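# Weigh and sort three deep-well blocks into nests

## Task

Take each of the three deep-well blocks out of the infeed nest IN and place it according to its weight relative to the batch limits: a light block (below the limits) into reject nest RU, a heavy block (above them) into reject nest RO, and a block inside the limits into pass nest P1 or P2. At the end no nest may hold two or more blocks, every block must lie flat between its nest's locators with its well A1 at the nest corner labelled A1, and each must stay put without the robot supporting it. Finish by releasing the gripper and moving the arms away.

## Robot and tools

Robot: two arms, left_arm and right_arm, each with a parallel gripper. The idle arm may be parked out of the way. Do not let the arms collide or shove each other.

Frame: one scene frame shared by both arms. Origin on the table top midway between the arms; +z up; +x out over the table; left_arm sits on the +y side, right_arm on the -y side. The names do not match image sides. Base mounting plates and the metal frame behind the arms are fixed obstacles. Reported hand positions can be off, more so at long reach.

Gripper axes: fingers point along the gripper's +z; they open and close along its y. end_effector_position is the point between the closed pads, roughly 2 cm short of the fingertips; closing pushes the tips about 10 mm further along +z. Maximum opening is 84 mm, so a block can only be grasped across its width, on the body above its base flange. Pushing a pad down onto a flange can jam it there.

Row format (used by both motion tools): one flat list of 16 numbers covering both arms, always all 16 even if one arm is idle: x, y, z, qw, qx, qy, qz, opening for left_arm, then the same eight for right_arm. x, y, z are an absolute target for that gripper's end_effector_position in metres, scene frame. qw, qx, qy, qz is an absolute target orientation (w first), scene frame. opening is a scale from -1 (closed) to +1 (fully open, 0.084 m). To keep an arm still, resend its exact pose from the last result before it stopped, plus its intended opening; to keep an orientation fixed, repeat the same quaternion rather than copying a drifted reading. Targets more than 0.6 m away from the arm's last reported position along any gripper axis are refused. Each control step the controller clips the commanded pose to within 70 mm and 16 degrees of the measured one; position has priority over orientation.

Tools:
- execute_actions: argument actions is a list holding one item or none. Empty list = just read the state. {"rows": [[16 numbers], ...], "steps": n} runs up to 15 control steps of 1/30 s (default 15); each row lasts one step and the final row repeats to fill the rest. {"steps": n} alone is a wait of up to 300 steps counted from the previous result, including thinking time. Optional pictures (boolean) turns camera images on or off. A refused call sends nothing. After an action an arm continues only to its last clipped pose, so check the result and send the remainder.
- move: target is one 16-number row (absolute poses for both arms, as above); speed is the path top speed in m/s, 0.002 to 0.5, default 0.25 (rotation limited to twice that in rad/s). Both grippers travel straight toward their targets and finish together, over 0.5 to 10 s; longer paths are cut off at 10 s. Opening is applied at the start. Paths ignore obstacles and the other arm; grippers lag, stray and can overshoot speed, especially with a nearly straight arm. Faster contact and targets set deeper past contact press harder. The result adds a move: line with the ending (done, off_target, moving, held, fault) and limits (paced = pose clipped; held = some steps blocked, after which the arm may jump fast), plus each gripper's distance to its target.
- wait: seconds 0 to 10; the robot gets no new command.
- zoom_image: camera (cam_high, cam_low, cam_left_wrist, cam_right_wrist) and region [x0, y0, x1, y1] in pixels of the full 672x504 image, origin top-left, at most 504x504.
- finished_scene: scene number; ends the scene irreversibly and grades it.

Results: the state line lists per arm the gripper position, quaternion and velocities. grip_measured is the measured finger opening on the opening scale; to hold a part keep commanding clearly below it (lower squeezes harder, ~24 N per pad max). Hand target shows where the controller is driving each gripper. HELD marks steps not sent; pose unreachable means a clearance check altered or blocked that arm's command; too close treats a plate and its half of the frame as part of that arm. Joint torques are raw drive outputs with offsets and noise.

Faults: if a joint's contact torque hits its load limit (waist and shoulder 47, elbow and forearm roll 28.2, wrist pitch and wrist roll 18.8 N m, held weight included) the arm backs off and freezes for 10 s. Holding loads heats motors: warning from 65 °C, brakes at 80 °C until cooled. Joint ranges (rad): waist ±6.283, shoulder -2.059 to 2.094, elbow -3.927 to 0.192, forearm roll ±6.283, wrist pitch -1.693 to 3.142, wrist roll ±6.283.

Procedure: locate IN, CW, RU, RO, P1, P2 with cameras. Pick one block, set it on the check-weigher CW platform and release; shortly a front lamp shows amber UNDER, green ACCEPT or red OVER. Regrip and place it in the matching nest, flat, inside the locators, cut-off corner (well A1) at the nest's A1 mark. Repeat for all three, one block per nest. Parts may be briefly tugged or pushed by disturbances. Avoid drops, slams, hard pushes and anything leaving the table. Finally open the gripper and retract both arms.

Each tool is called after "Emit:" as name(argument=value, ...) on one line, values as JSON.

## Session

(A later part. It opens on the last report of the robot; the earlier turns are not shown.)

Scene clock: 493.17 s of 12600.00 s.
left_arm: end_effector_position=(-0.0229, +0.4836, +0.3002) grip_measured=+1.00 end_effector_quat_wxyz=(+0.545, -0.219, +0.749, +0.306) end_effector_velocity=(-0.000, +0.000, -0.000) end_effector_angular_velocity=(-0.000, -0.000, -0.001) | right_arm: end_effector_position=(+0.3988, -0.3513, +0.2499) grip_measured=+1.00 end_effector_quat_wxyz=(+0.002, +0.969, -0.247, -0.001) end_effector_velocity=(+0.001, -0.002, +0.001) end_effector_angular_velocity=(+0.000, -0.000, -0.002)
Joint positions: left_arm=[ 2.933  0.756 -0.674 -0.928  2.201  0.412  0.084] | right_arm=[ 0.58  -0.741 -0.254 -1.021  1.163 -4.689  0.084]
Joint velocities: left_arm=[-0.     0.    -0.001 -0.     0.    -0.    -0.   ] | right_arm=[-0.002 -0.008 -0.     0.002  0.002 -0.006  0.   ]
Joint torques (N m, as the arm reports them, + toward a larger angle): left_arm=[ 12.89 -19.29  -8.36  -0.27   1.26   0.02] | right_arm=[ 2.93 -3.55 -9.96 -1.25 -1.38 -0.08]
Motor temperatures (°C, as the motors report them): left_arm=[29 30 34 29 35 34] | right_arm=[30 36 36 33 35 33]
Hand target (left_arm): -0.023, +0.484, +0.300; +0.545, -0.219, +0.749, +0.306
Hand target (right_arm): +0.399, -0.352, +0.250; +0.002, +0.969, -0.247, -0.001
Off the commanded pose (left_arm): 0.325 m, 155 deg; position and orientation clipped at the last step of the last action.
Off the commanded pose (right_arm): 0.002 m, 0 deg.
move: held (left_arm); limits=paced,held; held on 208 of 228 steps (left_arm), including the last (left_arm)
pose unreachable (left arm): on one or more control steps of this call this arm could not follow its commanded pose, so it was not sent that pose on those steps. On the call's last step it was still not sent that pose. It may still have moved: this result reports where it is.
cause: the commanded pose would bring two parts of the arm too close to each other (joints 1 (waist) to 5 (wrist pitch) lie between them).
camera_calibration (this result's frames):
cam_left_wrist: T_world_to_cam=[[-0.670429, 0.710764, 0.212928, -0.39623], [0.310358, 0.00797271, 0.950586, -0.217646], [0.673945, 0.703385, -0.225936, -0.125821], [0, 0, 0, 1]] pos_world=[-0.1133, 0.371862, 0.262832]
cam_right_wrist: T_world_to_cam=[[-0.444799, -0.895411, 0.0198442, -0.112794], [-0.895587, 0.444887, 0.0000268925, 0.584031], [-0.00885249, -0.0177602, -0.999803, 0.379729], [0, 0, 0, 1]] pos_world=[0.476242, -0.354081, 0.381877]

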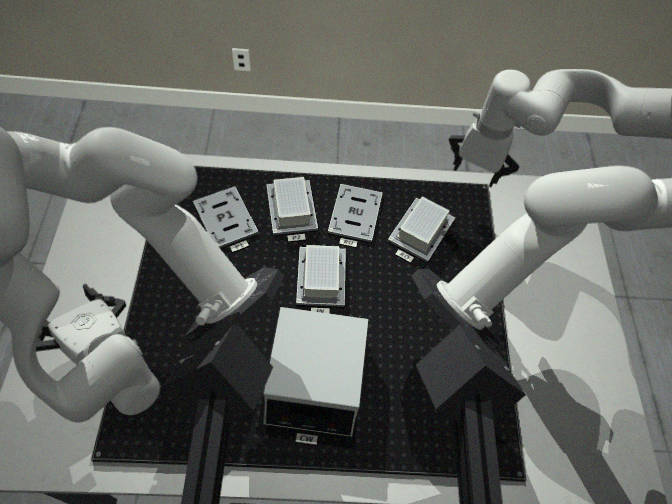

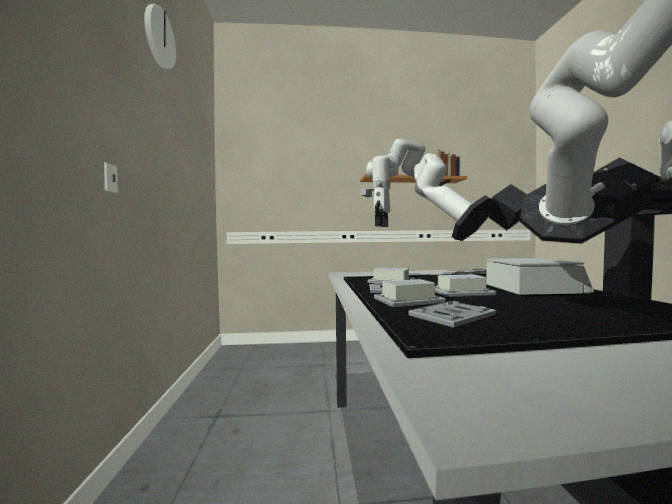

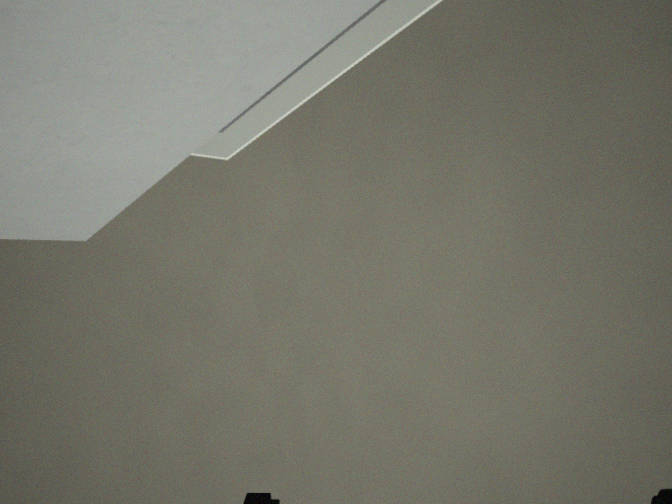

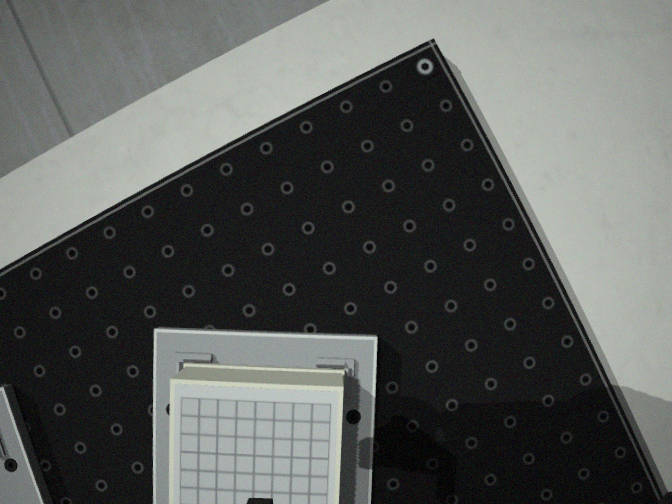

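Emit:
move(target=[0.0,0.70,0.25,0,-0.2,0.98,0,1,0.4,-0.35,0.25,0,0.969,-0.247,0,1], speed=0.25)

Emit:
move(target=[0.4,0.65,0.25,0,0.707,0.707,0,1,0.4,-0.35,0.25,0,0.969,-0.247,0,1], speed=0.25)

Emit:
move(target=[0.42,0.35,0.22,0,0.966,0.259,0,1,0.4,-0.35,0.25,0,0.969,-0.247,0,1], speed=0.25)

Scene clock: 510.93 s of 12600.00 s.
left_arm: end_effector_position=(-0.0007, +0.6990, +0.2491) grip_measured=+1.00 end_effector_quat_wxyz=(-0.001, -0.199, +0.980, -0.002) end_effector_velocity=(+0.001, +0.001, -0.000) end_effector_angular_velocity=(-0.010, +0.005, -0.000) | right_arm: end_effector_position=(+0.4000, -0.3500, +0.2500) grip_measured=+1.00 end_effector_quat_wxyz=(+0.000, +0.969, -0.247, +0.000) end_effector_velocity=(+0.000, +0.000, +0.000) end_effector_angular_velocity=(+0.001, +0.000, -0.001)
Joint positions: left_arm=[ 2.172 -0.432 -0.687 -1.019  1.078 -0.871  0.084] | right_arm=[ 0.58  -0.736 -0.257 -1.023  1.158 -4.686  0.084]
Joint velocities: left_arm=[-0.007  0.002 -0.007  0.014 -0.003 -0.015  0.   ] | right_arm=[-0.001 -0.    -0.     0.001 -0.001  0.    -0.   ]
Joint torques (N m, as the arm reports them, + toward a larger angle): left_arm=[  8.77 -17.02 -12.51  -0.68  -2.22   0.01] | right_arm=[ 2.74 -3.81 -9.84 -0.78 -1.13 -0.33]
Motor temperatures (°C, as the motors report them): left_arm=[29 30 34 29 35 34] | right_arm=[29 35 36 33 35 33]
Hand target (left_arm): -0.001, +0.699, +0.249; -0.001, -0.199, +0.980, -0.002
Hand target (right_arm): +0.400, -0.350, +0.250; +0.000, +0.969, -0.247, +0.000
Off the commanded pose (left_arm): 0.001 m, 0 deg.
Off the commanded pose (right_arm): 0.000 m, 0 deg.
After step 90, 11.47 s passed at rest.
move: done
camera_calibration (this result's frames):
cam_left_wrist: T_world_to_cam=[[-0.399438, 0.916747, 0.0049953, -0.6156], [0.916675, 0.399469, -0.0114794, -0.211239], [-0.0125191, -0.0000062252, -0.999922, 0.380162], [0, 0, 0, 1]] pos_world=[-0.047497, 0.648735, 0.380782]
cam_right_wrist: T_world_to_cam=[[-0.444868, -0.895446, 0.0164067, -0.110223], [-0.895572, 0.444916, -0.000766408, 0.58471], [-0.00661332, -0.0150343, -0.999865, 0.379912], [0, 0, 0, 1]] pos_world=[0.477128, -0.353134, 0.382117]

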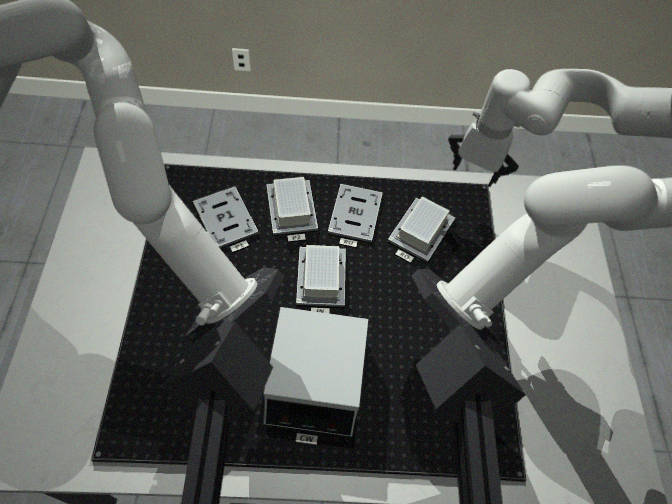

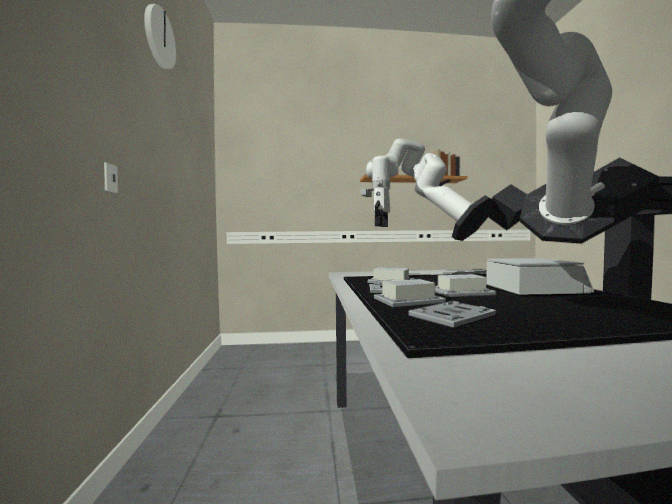

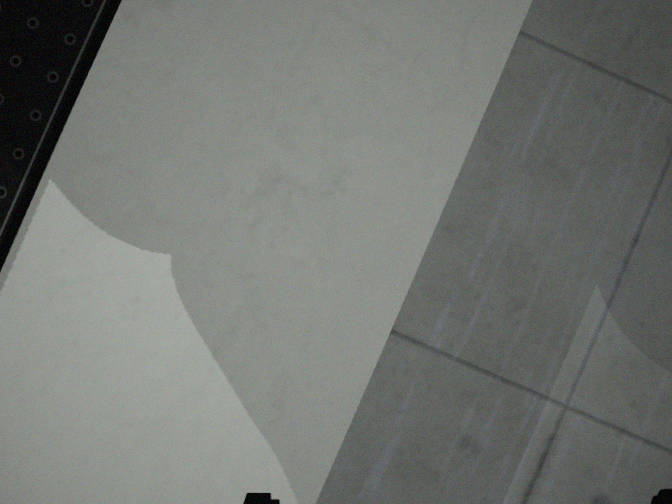

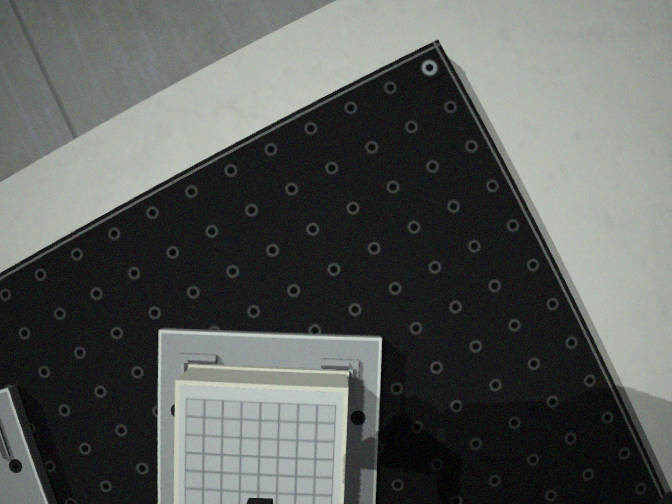

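Scene clock: 515.40 s of 12600.00 s.
left_arm: end_effector_position=(+0.3993, +0.6500, +0.2505) grip_measured=+1.00 end_effector_quat_wxyz=(-0.002, +0.708, +0.707, -0.000) end_effector_velocity=(+0.002, +0.000, +0.000) end_effector_angular_velocity=(+0.003, +0.005, -0.008) | right_arm: end_effector_position=(+0.4000, -0.3500, +0.2500) grip_measured=+1.00 end_effector_quat_wxyz=(+0.000, +0.969, -0.247, -0.000) end_effector_velocity=(+0.000, +0.000, -0.000) end_effector_angular_velocity=(+0.000, -0.001, +0.001)
Joint positions: left_arm=[ 0.859 -0.906 -0.667  0.05   0.67  -0.735  0.084] | right_arm=[ 0.58  -0.736 -0.257 -1.023  1.158 -4.686  0.084]
Joint velocities: left_arm=[-0.01   0.006 -0.007  0.021  0.003 -0.015 -0.   ] | right_arm=[-0.     0.     0.    -0.001 -0.001 -0.001 -0.   ]
Joint torques (N m, as the arm reports them, + toward a larger angle): left_arm=[  1.31 -27.13 -17.9   -0.69  -2.35   0.02] | right_arm=[  3.81  -3.86 -10.27  -0.71  -1.41  -0.06]
Motor temperatures (°C, as the motors report them): left_arm=[29 30 34 29 35 34] | right_arm=[29 35 36 33 35 33]
Hand target (left_arm): +0.400, +0.650, +0.251; -0.002, +0.708, +0.706, -0.000
Hand target (right_arm): +0.400, -0.350, +0.250; -0.000, +0.969, -0.247, -0.000
Off the commanded pose (left_arm): 0.001 m, 0 deg.
Off the commanded pose (right_arm): 0.000 m, 0 deg.
move: done
camera_calibration (this result's frames):
cam_left_wrist: T_world_to_cam=[[0.999952, 0.00810388, 0.00544523, -0.379159], [0.00816454, -0.999904, -0.0112118, 0.713967], [0.00535384, 0.0112558, -0.999922, 0.372128], [0, 0, 0, 1]] pos_world=[0.37132, 0.712783, 0.382169]
cam_right_wrist: T_world_to_cam=[[-0.444867, -0.895446, 0.0164062, -0.110224], [-0.895572, 0.444916, -0.000747369, 0.5847], [-0.00663017, -0.0150254, -0.999865, 0.379924], [0, 0, 0, 1]] pos_world=[0.477125, -0.353134, 0.382118]

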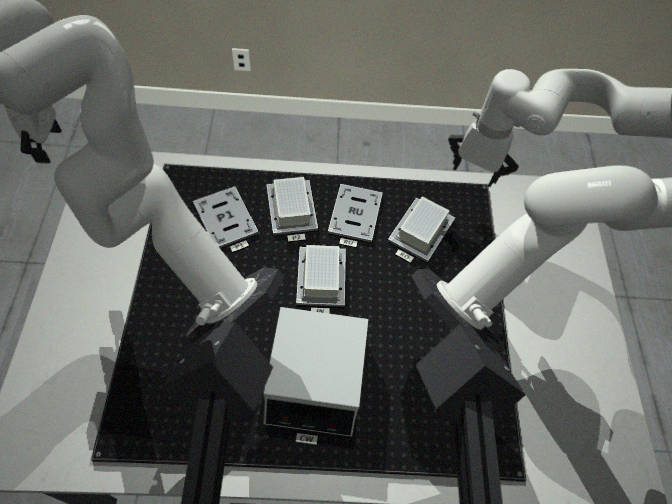

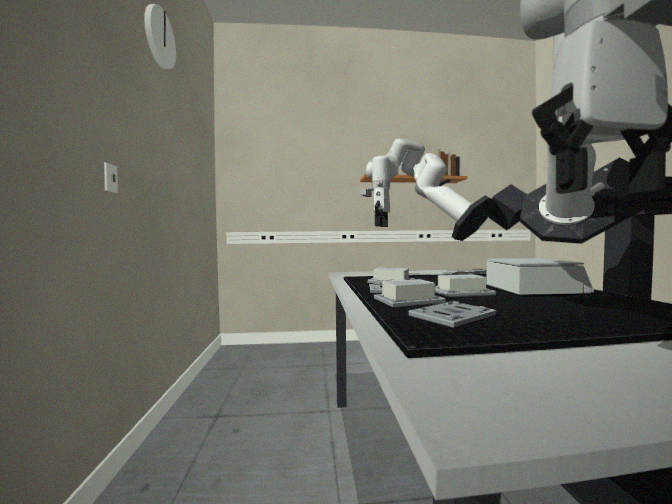

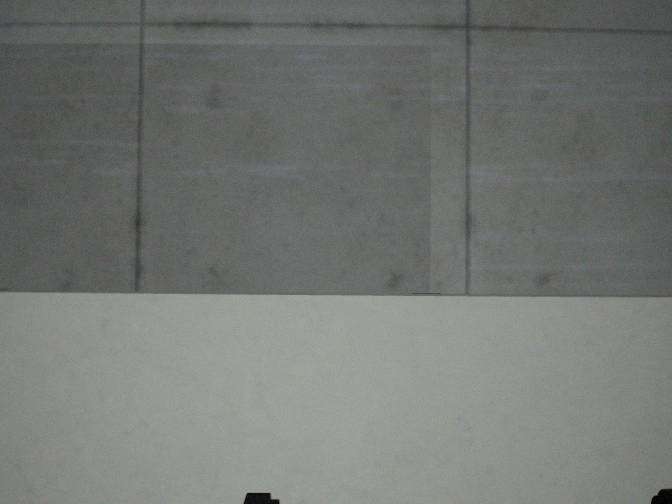

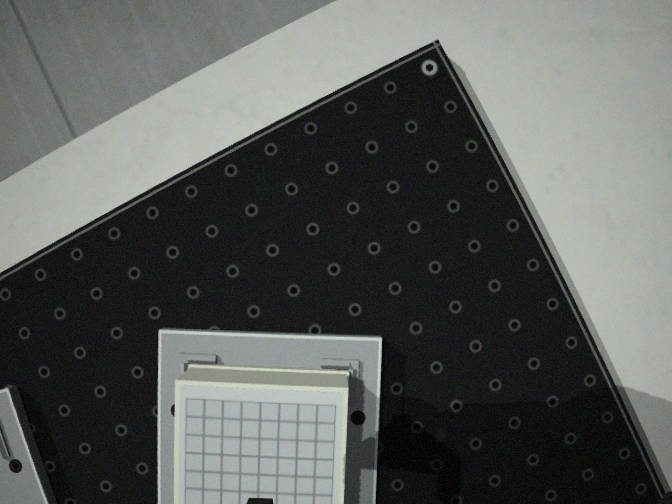

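Scene clock: 518.03 s of 12600.00 s.
left_arm: end_effector_position=(+0.4197, +0.3507, +0.2209) grip_measured=+1.00 end_effector_quat_wxyz=(-0.001, +0.966, +0.259, +0.002) end_effector_velocity=(+0.000, -0.003, -0.001) end_effector_angular_velocity=(+0.004, +0.004, -0.005) | right_arm: end_effector_position=(+0.4000, -0.3500, +0.2500) grip_measured=+1.00 end_effector_quat_wxyz=(-0.000, +0.969, -0.247, +0.000) end_effector_velocity=(-0.000, -0.000, +0.000) end_effector_angular_velocity=(-0.001, +0.001, -0.000)
Joint positions: left_arm=[-0.121 -0.884 -0.296  1.02   0.904 -1.199  0.084] | right_arm=[ 0.58  -0.736 -0.257 -1.023  1.158 -4.686  0.084]
Joint velocities: left_arm=[-0.01   0.015 -0.005  0.007  0.008 -0.012  0.   ] | right_arm=[ 0.001  0.    -0.     0.001  0.002  0.001 -0.   ]
Joint torques (N m, as the arm reports them, + toward a larger angle): left_arm=[ -1.88 -12.79 -12.03  -0.58  -2.24   0.26] | right_arm=[ 2.93 -3.95 -9.85 -0.94 -1.44 -0.15]
Motor temperatures (°C, as the motors report them): left_arm=[29 30 34 29 35 34] | right_arm=[29 35 36 33 35 33]
Hand target (left_arm): +0.420, +0.350, +0.221; -0.001, +0.966, +0.259, +0.001
Hand target (right_arm): +0.400, -0.350, +0.250; +0.000, +0.969, -0.247, +0.000
Off the commanded pose (left_arm): 0.001 m, 0 deg.
Off the commanded pose (right_arm): 0.000 m, 0 deg.
move: done
camera_calibration (this result's frames):
cam_left_wrist: T_world_to_cam=[[0.508532, -0.861014, 0.00703938, 0.113739], [-0.860922, -0.508581, -0.0125812, 0.607006], [0.0144127, 0.000337605, -0.999896, 0.345818], [0, 0, 0, 1]] pos_world=[0.459761, 0.406525, 0.352618]
cam_right_wrist: T_world_to_cam=[[-0.444867, -0.895446, 0.0164061, -0.110224], [-0.895572, 0.444916, -0.000747514, 0.584701], [-0.00662997, -0.0150254, -0.999865, 0.379924], [0, 0, 0, 1]] pos_world=[0.477125, -0.353134, 0.382118]

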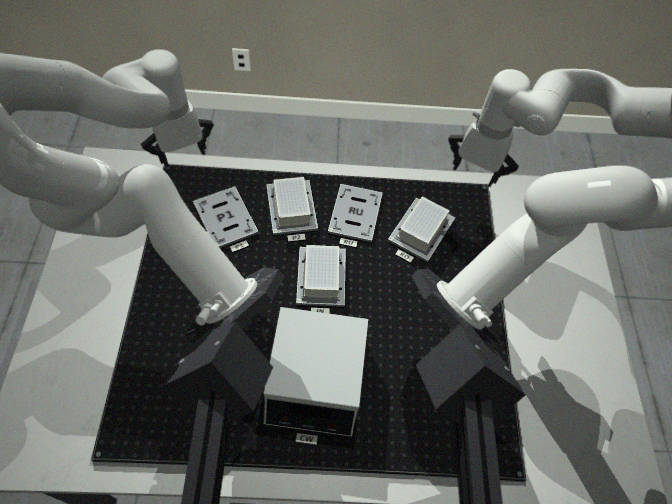

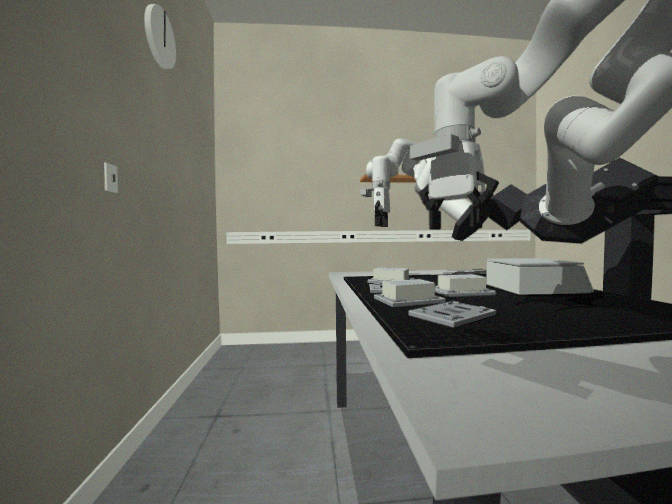

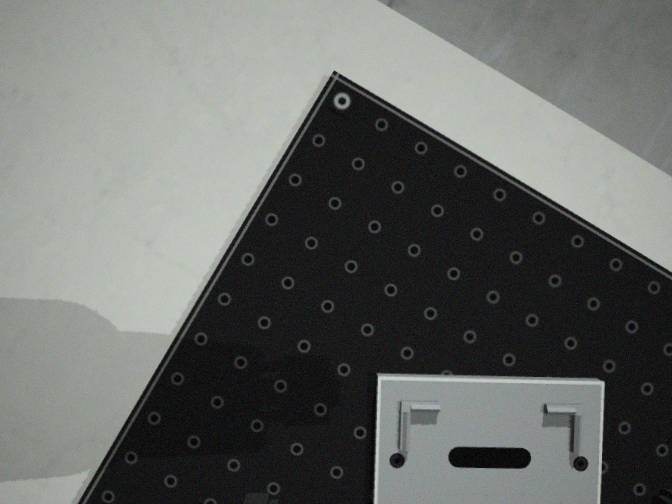

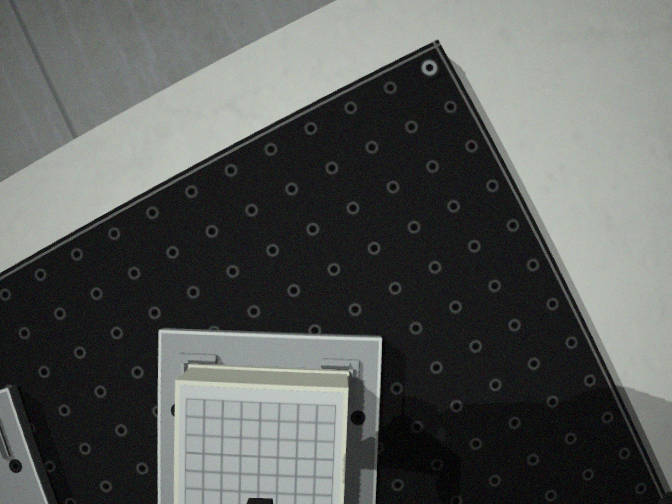

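Emit:
move(target=[0.222,0.002,0.136,0,0.9999,0.0165,0,1,0.4,-0.35,0.25,0,0.969,-0.247,0,1], speed=0.2)

Emit:
move(target=[0.222,0.002,0.085,0,0.9999,0.0165,0,1,0.4,-0.35,0.25,0,0.969,-0.247,0,1], speed=0.04)

Emit:
zoom_image(camera="cam_left_wrist", region=[200,200,672,504])

Scene clock: 530.80 s of 12600.00 s.
left_arm: end_effector_position=(+0.2217, +0.0028, +0.1364) grip_measured=+1.00 end_effector_quat_wxyz=(+0.001, +1.000, +0.017, +0.001) end_effector_velocity=(-0.001, -0.002, -0.001) end_effector_angular_velocity=(+0.001, +0.001, -0.002) | right_arm: end_effector_position=(+0.4000, -0.3500, +0.2500) grip_measured=+1.00 end_effector_quat_wxyz=(-0.000, +0.969, -0.247, +0.000) end_effector_velocity=(-0.000, -0.000, -0.000) end_effector_angular_velocity=(-0.001, +0.000, -0.000)
Joint positions: left_arm=[-0.843  0.604 -0.593  1.416  0.902 -2.295  0.084] | right_arm=[ 0.58  -0.736 -0.257 -1.023  1.158 -4.686  0.084]
Joint velocities: left_arm=[-0.001  0.01  -0.007 -0.001  0.    -0.001  0.   ] | right_arm=[ 0.     0.    -0.     0.     0.001  0.001  0.   ]
Joint torques (N m, as the arm reports them, + toward a larger angle): left_arm=[-14.72 -18.84  -6.11  -0.51  -2.17   0.08] | right_arm=[  3.23  -3.78 -10.35  -0.95  -1.41  -0.15]
Motor temperatures (°C, as the motors report them): left_arm=[29 30 34 29 35 34] | right_arm=[29 35 36 33 35 33]
Hand target (left_arm): +0.222, +0.003, +0.136; +0.001, +1.000, +0.016, +0.001
Hand target (right_arm): +0.400, -0.350, +0.250; -0.000, +0.969, -0.247, +0.000
Off the commanded pose (left_arm): 0.001 m, 0 deg.
Off the commanded pose (right_arm): 0.000 m, 0 deg.
After step 90, 7.07 s passed at rest.
move: done
camera_calibration (this result's frames):
cam_left_wrist: T_world_to_cam=[[0.042823, -0.999034, 0.00981331, 0.0187633], [-0.999016, -0.0429313, -0.0111054, 0.287657], [0.011516, -0.00932809, -0.99989, 0.264942], [0, 0, 0, 1]] pos_world=[0.28352, 0.0335661, 0.267923]
cam_right_wrist: T_world_to_cam=[[-0.444867, -0.895446, 0.0164061, -0.110224], [-0.895572, 0.444916, -0.000747493, 0.584701], [-0.00663, -0.0150254, -0.999865, 0.379924], [0, 0, 0, 1]] pos_world=[0.477125, -0.353134, 0.382118]

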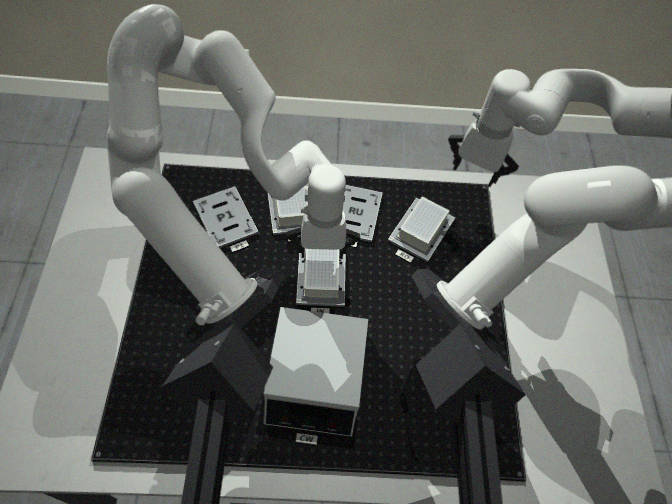

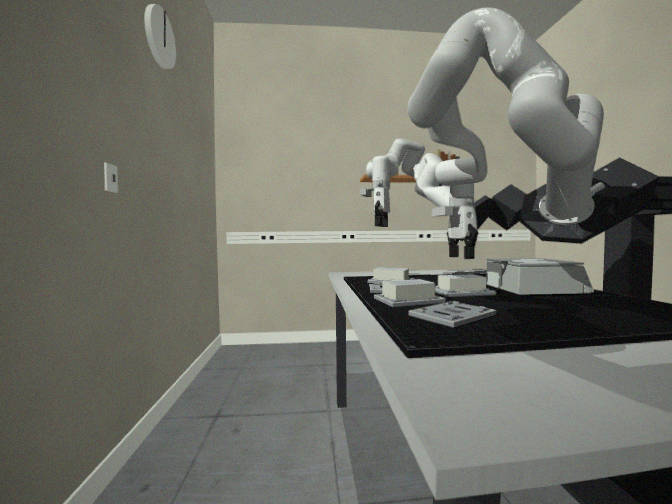

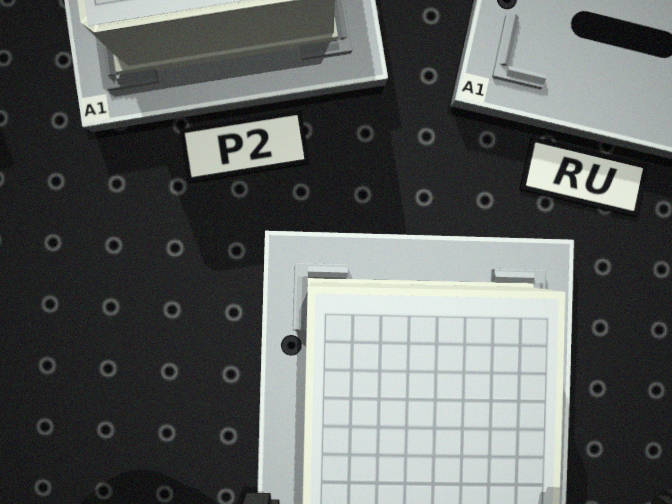

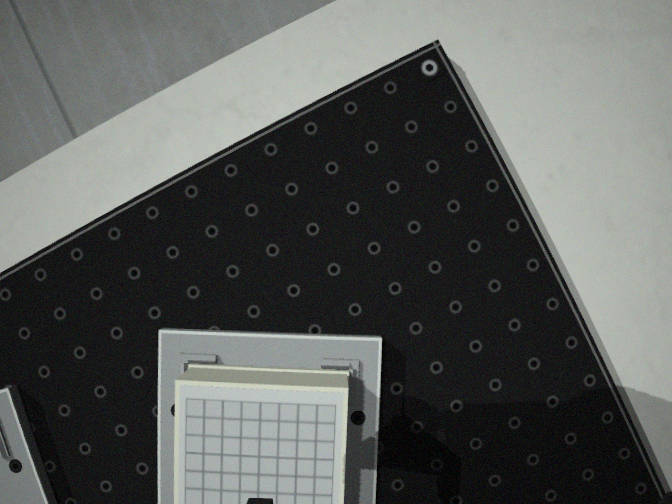

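Scene clock: 532.50 s of 12600.00 s.
left_arm: end_effector_position=(+0.2220, +0.0018, +0.0853) grip_measured=+1.00 end_effector_quat_wxyz=(+0.000, +1.000, +0.016, -0.000) end_effector_velocity=(-0.000, -0.000, -0.001) end_effector_angular_velocity=(-0.001, +0.001, +0.000) | right_arm: end_effector_position=(+0.4000, -0.3500, +0.2500) grip_measured=+1.00 end_effector_quat_wxyz=(+0.000, +0.969, -0.247, +0.000) end_effector_velocity=(-0.000, -0.000, -0.000) end_effector_angular_velocity=(-0.001, +0.000, +0.000)
Joint positions: left_arm=[-0.7    0.734 -0.662  1.604  0.904 -2.371  0.084] | right_arm=[ 0.58  -0.736 -0.257 -1.023  1.158 -4.686  0.084]
Joint velocities: left_arm=[ 0.004  0.004 -0.002  0.005 -0.001 -0.002  0.   ] | right_arm=[-0.     0.    -0.    -0.     0.001 -0.     0.   ]
Joint torques (N m, as the arm reports them, + toward a larger angle): left_arm=[-15.6  -19.11  -3.11  -0.43  -2.16   0.29] | right_arm=[  2.18  -4.58 -10.17  -0.8   -1.32  -0.42]
Motor temperatures (°C, as the motors report them): left_arm=[29 30 34 29 35 34] | right_arm=[29 35 36 33 35 33]
Hand target (left_arm): +0.222, +0.002, +0.085; +0.000, +1.000, +0.016, -0.000
Hand target (right_arm): +0.400, -0.350, +0.250; +0.000, +0.969, -0.247, +0.000
Off the commanded pose (left_arm): 0.000 m, 0 deg.
Off the commanded pose (right_arm): 0.000 m, 0 deg.
move: done
camera_calibration (this result's frames):
cam_left_wrist: T_world_to_cam=[[0.0426125, -0.999055, 0.00859589, 0.0184061], [-0.999049, -0.0426884, -0.00885081, 0.287138], [0.00920939, -0.00821056, -0.999924, 0.214323], [0, 0, 0, 1]] pos_world=[0.284106, 0.0324059, 0.21669]
cam_right_wrist: T_world_to_cam=[[-0.444867, -0.895446, 0.0164062, -0.110224], [-0.895572, 0.444916, -0.000747546, 0.5847], [-0.00662999, -0.0150255, -0.999865, 0.379924], [0, 0, 0, 1]] pos_world=[0.477125, -0.353134, 0.382118]

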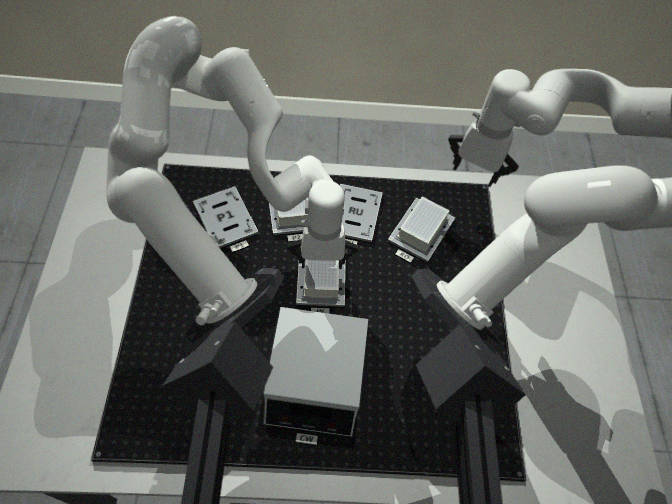

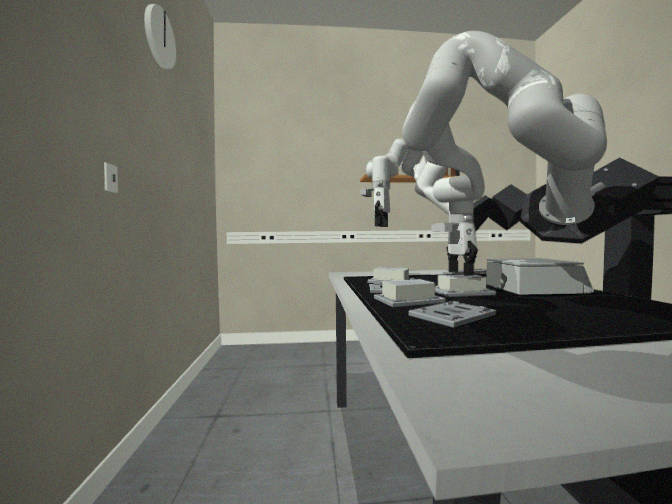

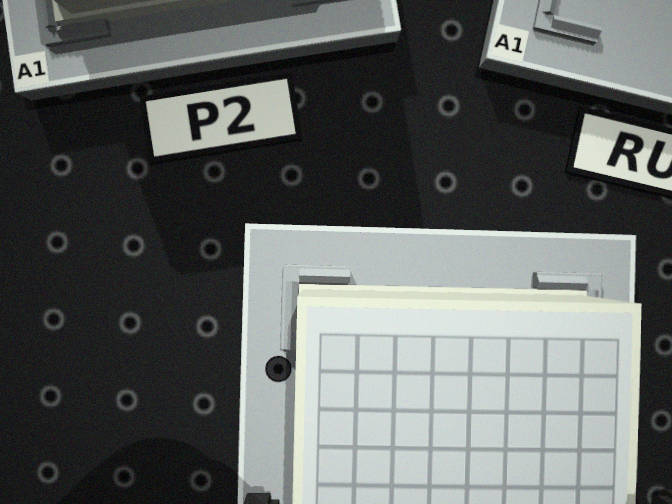

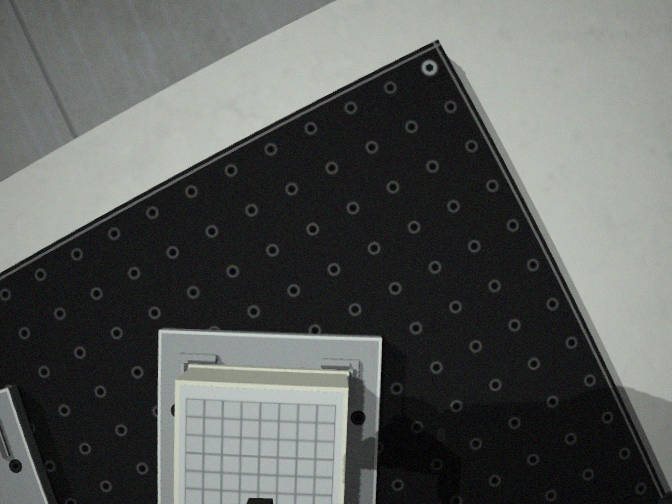

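Region (200, 200, 672, 504) of cam_left_wrist's 672x504 image, scaled by 1.068, with more detail than that image has; it fills the top 325 rows of this view, and the rest is white.

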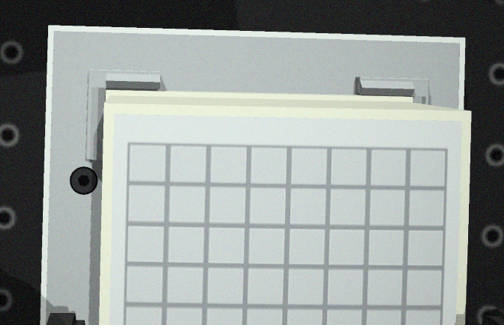

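Emit:
move(target=[0.216,0.0,0.078,0,1,0.008,0,1,0.4,-0.35,0.25,0,0.969,-0.247,0,1], speed=0.01)

Emit:
zoom_image(camera="cam_left_wrist", region=[230,440,330,504])

Emit:
zoom_image(camera="cam_left_wrist", region=[572,440,672,504])

Scene clock: 548.37 s of 12600.00 s.
left_arm: end_effector_position=(+0.2161, +0.0001, +0.0782) grip_measured=+1.00 end_effector_quat_wxyz=(+0.000, +1.000, +0.008, -0.000) end_effector_velocity=(-0.001, -0.000, -0.002) end_effector_angular_velocity=(+0.001, +0.000, -0.002) | right_arm: end_effector_position=(+0.4000, -0.3500, +0.2500) grip_measured=+1.00 end_effector_quat_wxyz=(+0.000, +0.969, -0.247, -0.000) end_effector_velocity=(-0.000, +0.000, +0.000) end_effector_angular_velocity=(-0.000, +0.000, -0.001)
Joint positions: left_arm=[-0.692  0.767 -0.674  1.628  0.905 -2.38   0.084] | right_arm=[ 0.58  -0.736 -0.257 -1.023  1.158 -4.686  0.084]
Joint velocities: left_arm=[ 0.003  0.008 -0.004  0.005  0.001 -0.002  0.   ] | right_arm=[ 0.001  0.     0.     0.     0.001  0.001 -0.   ]
Joint torques (N m, as the arm reports them, + toward a larger angle): left_arm=[-15.   -19.76  -2.57  -0.55  -1.99   0.09] | right_arm=[  2.99  -3.93 -10.1   -0.31  -1.32  -0.37]
Motor temperatures (°C, as the motors report them): left_arm=[29 30 34 29 35 34] | right_arm=[29 35 36 33 35 33]
Hand target (left_arm): +0.216, -0.000, +0.078; +0.000, +1.000, +0.008, -0.000
Hand target (right_arm): +0.400, -0.350, +0.250; +0.000, +0.969, -0.247, +0.000
Off the commanded pose (left_arm): 0.000 m, 0 deg.
Off the commanded pose (right_arm): 0.000 m, 0 deg.
After step 90, 11.70 s passed at rest.
move: done
camera_calibration (this result's frames):
cam_left_wrist: T_world_to_cam=[[0.0259317, -0.99963, 0.00819213, 0.0205782], [-0.999622, -0.0260051, -0.00897605, 0.281223], [0.00918576, -0.00795626, -0.999926, 0.20725], [0, 0, 0, 1]] pos_world=[0.278679, 0.0295327, 0.20959]
cam_right_wrist: T_world_to_cam=[[-0.444867, -0.895446, 0.0164063, -0.110224], [-0.895572, 0.444916, -0.000747498, 0.5847], [-0.0066301, -0.0150256, -0.999865, 0.379924], [0, 0, 0, 1]] pos_world=[0.477125, -0.353134, 0.382118]

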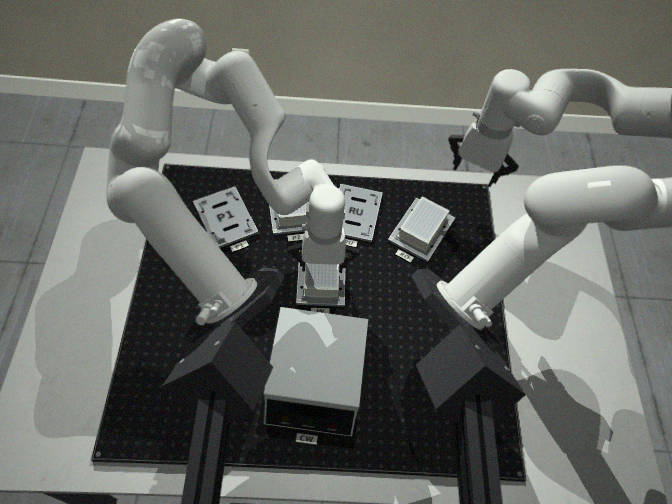

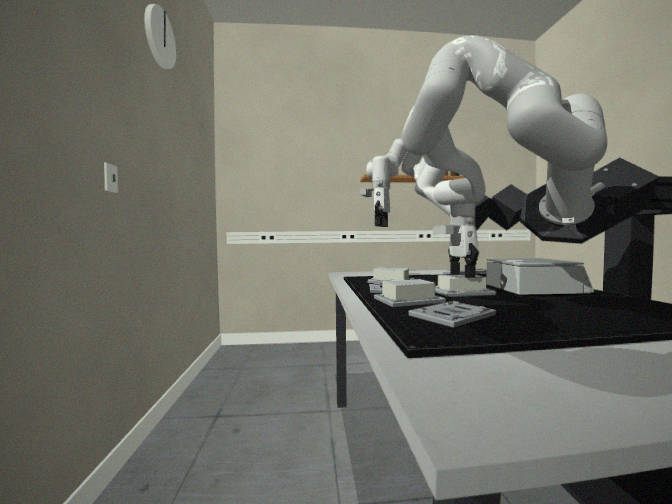

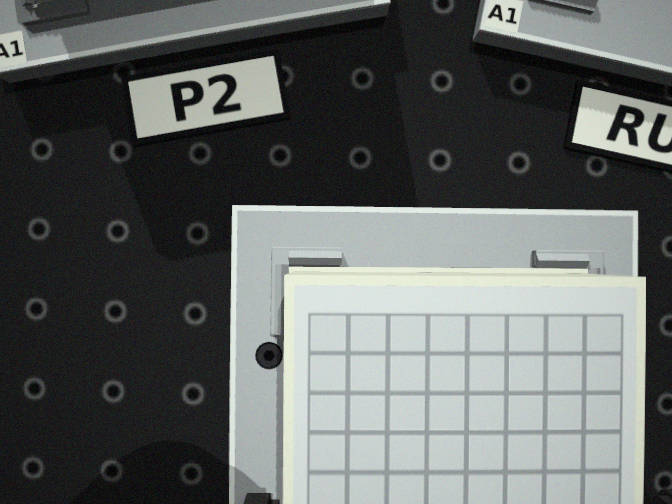

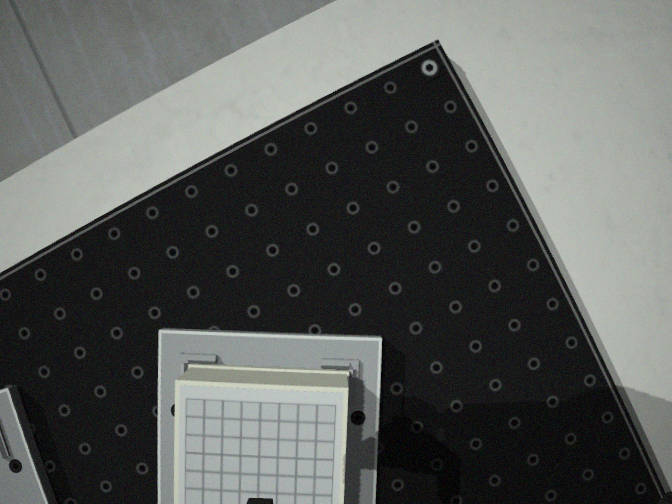

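Region (230, 440, 330, 504) of cam_left_wrist's 672x504 image, scaled by 5.040, with more detail than that image has; it fills the top 323 rows of this view, and the rest is white.

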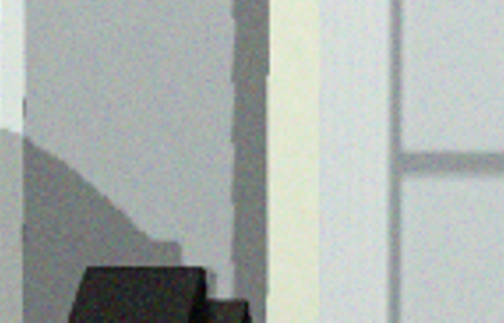

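Region (572, 440, 672, 504) of cam_left_wrist's 672x504 image, scaled by 5.040, with more detail than that image has; it fills the top 323 rows of this view, and the rest is white.

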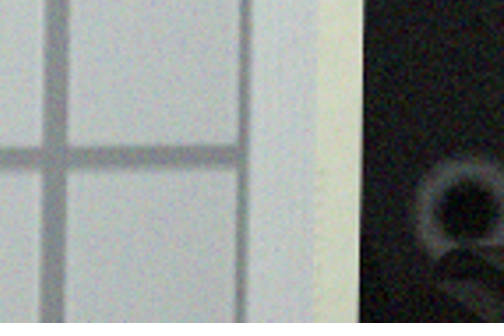

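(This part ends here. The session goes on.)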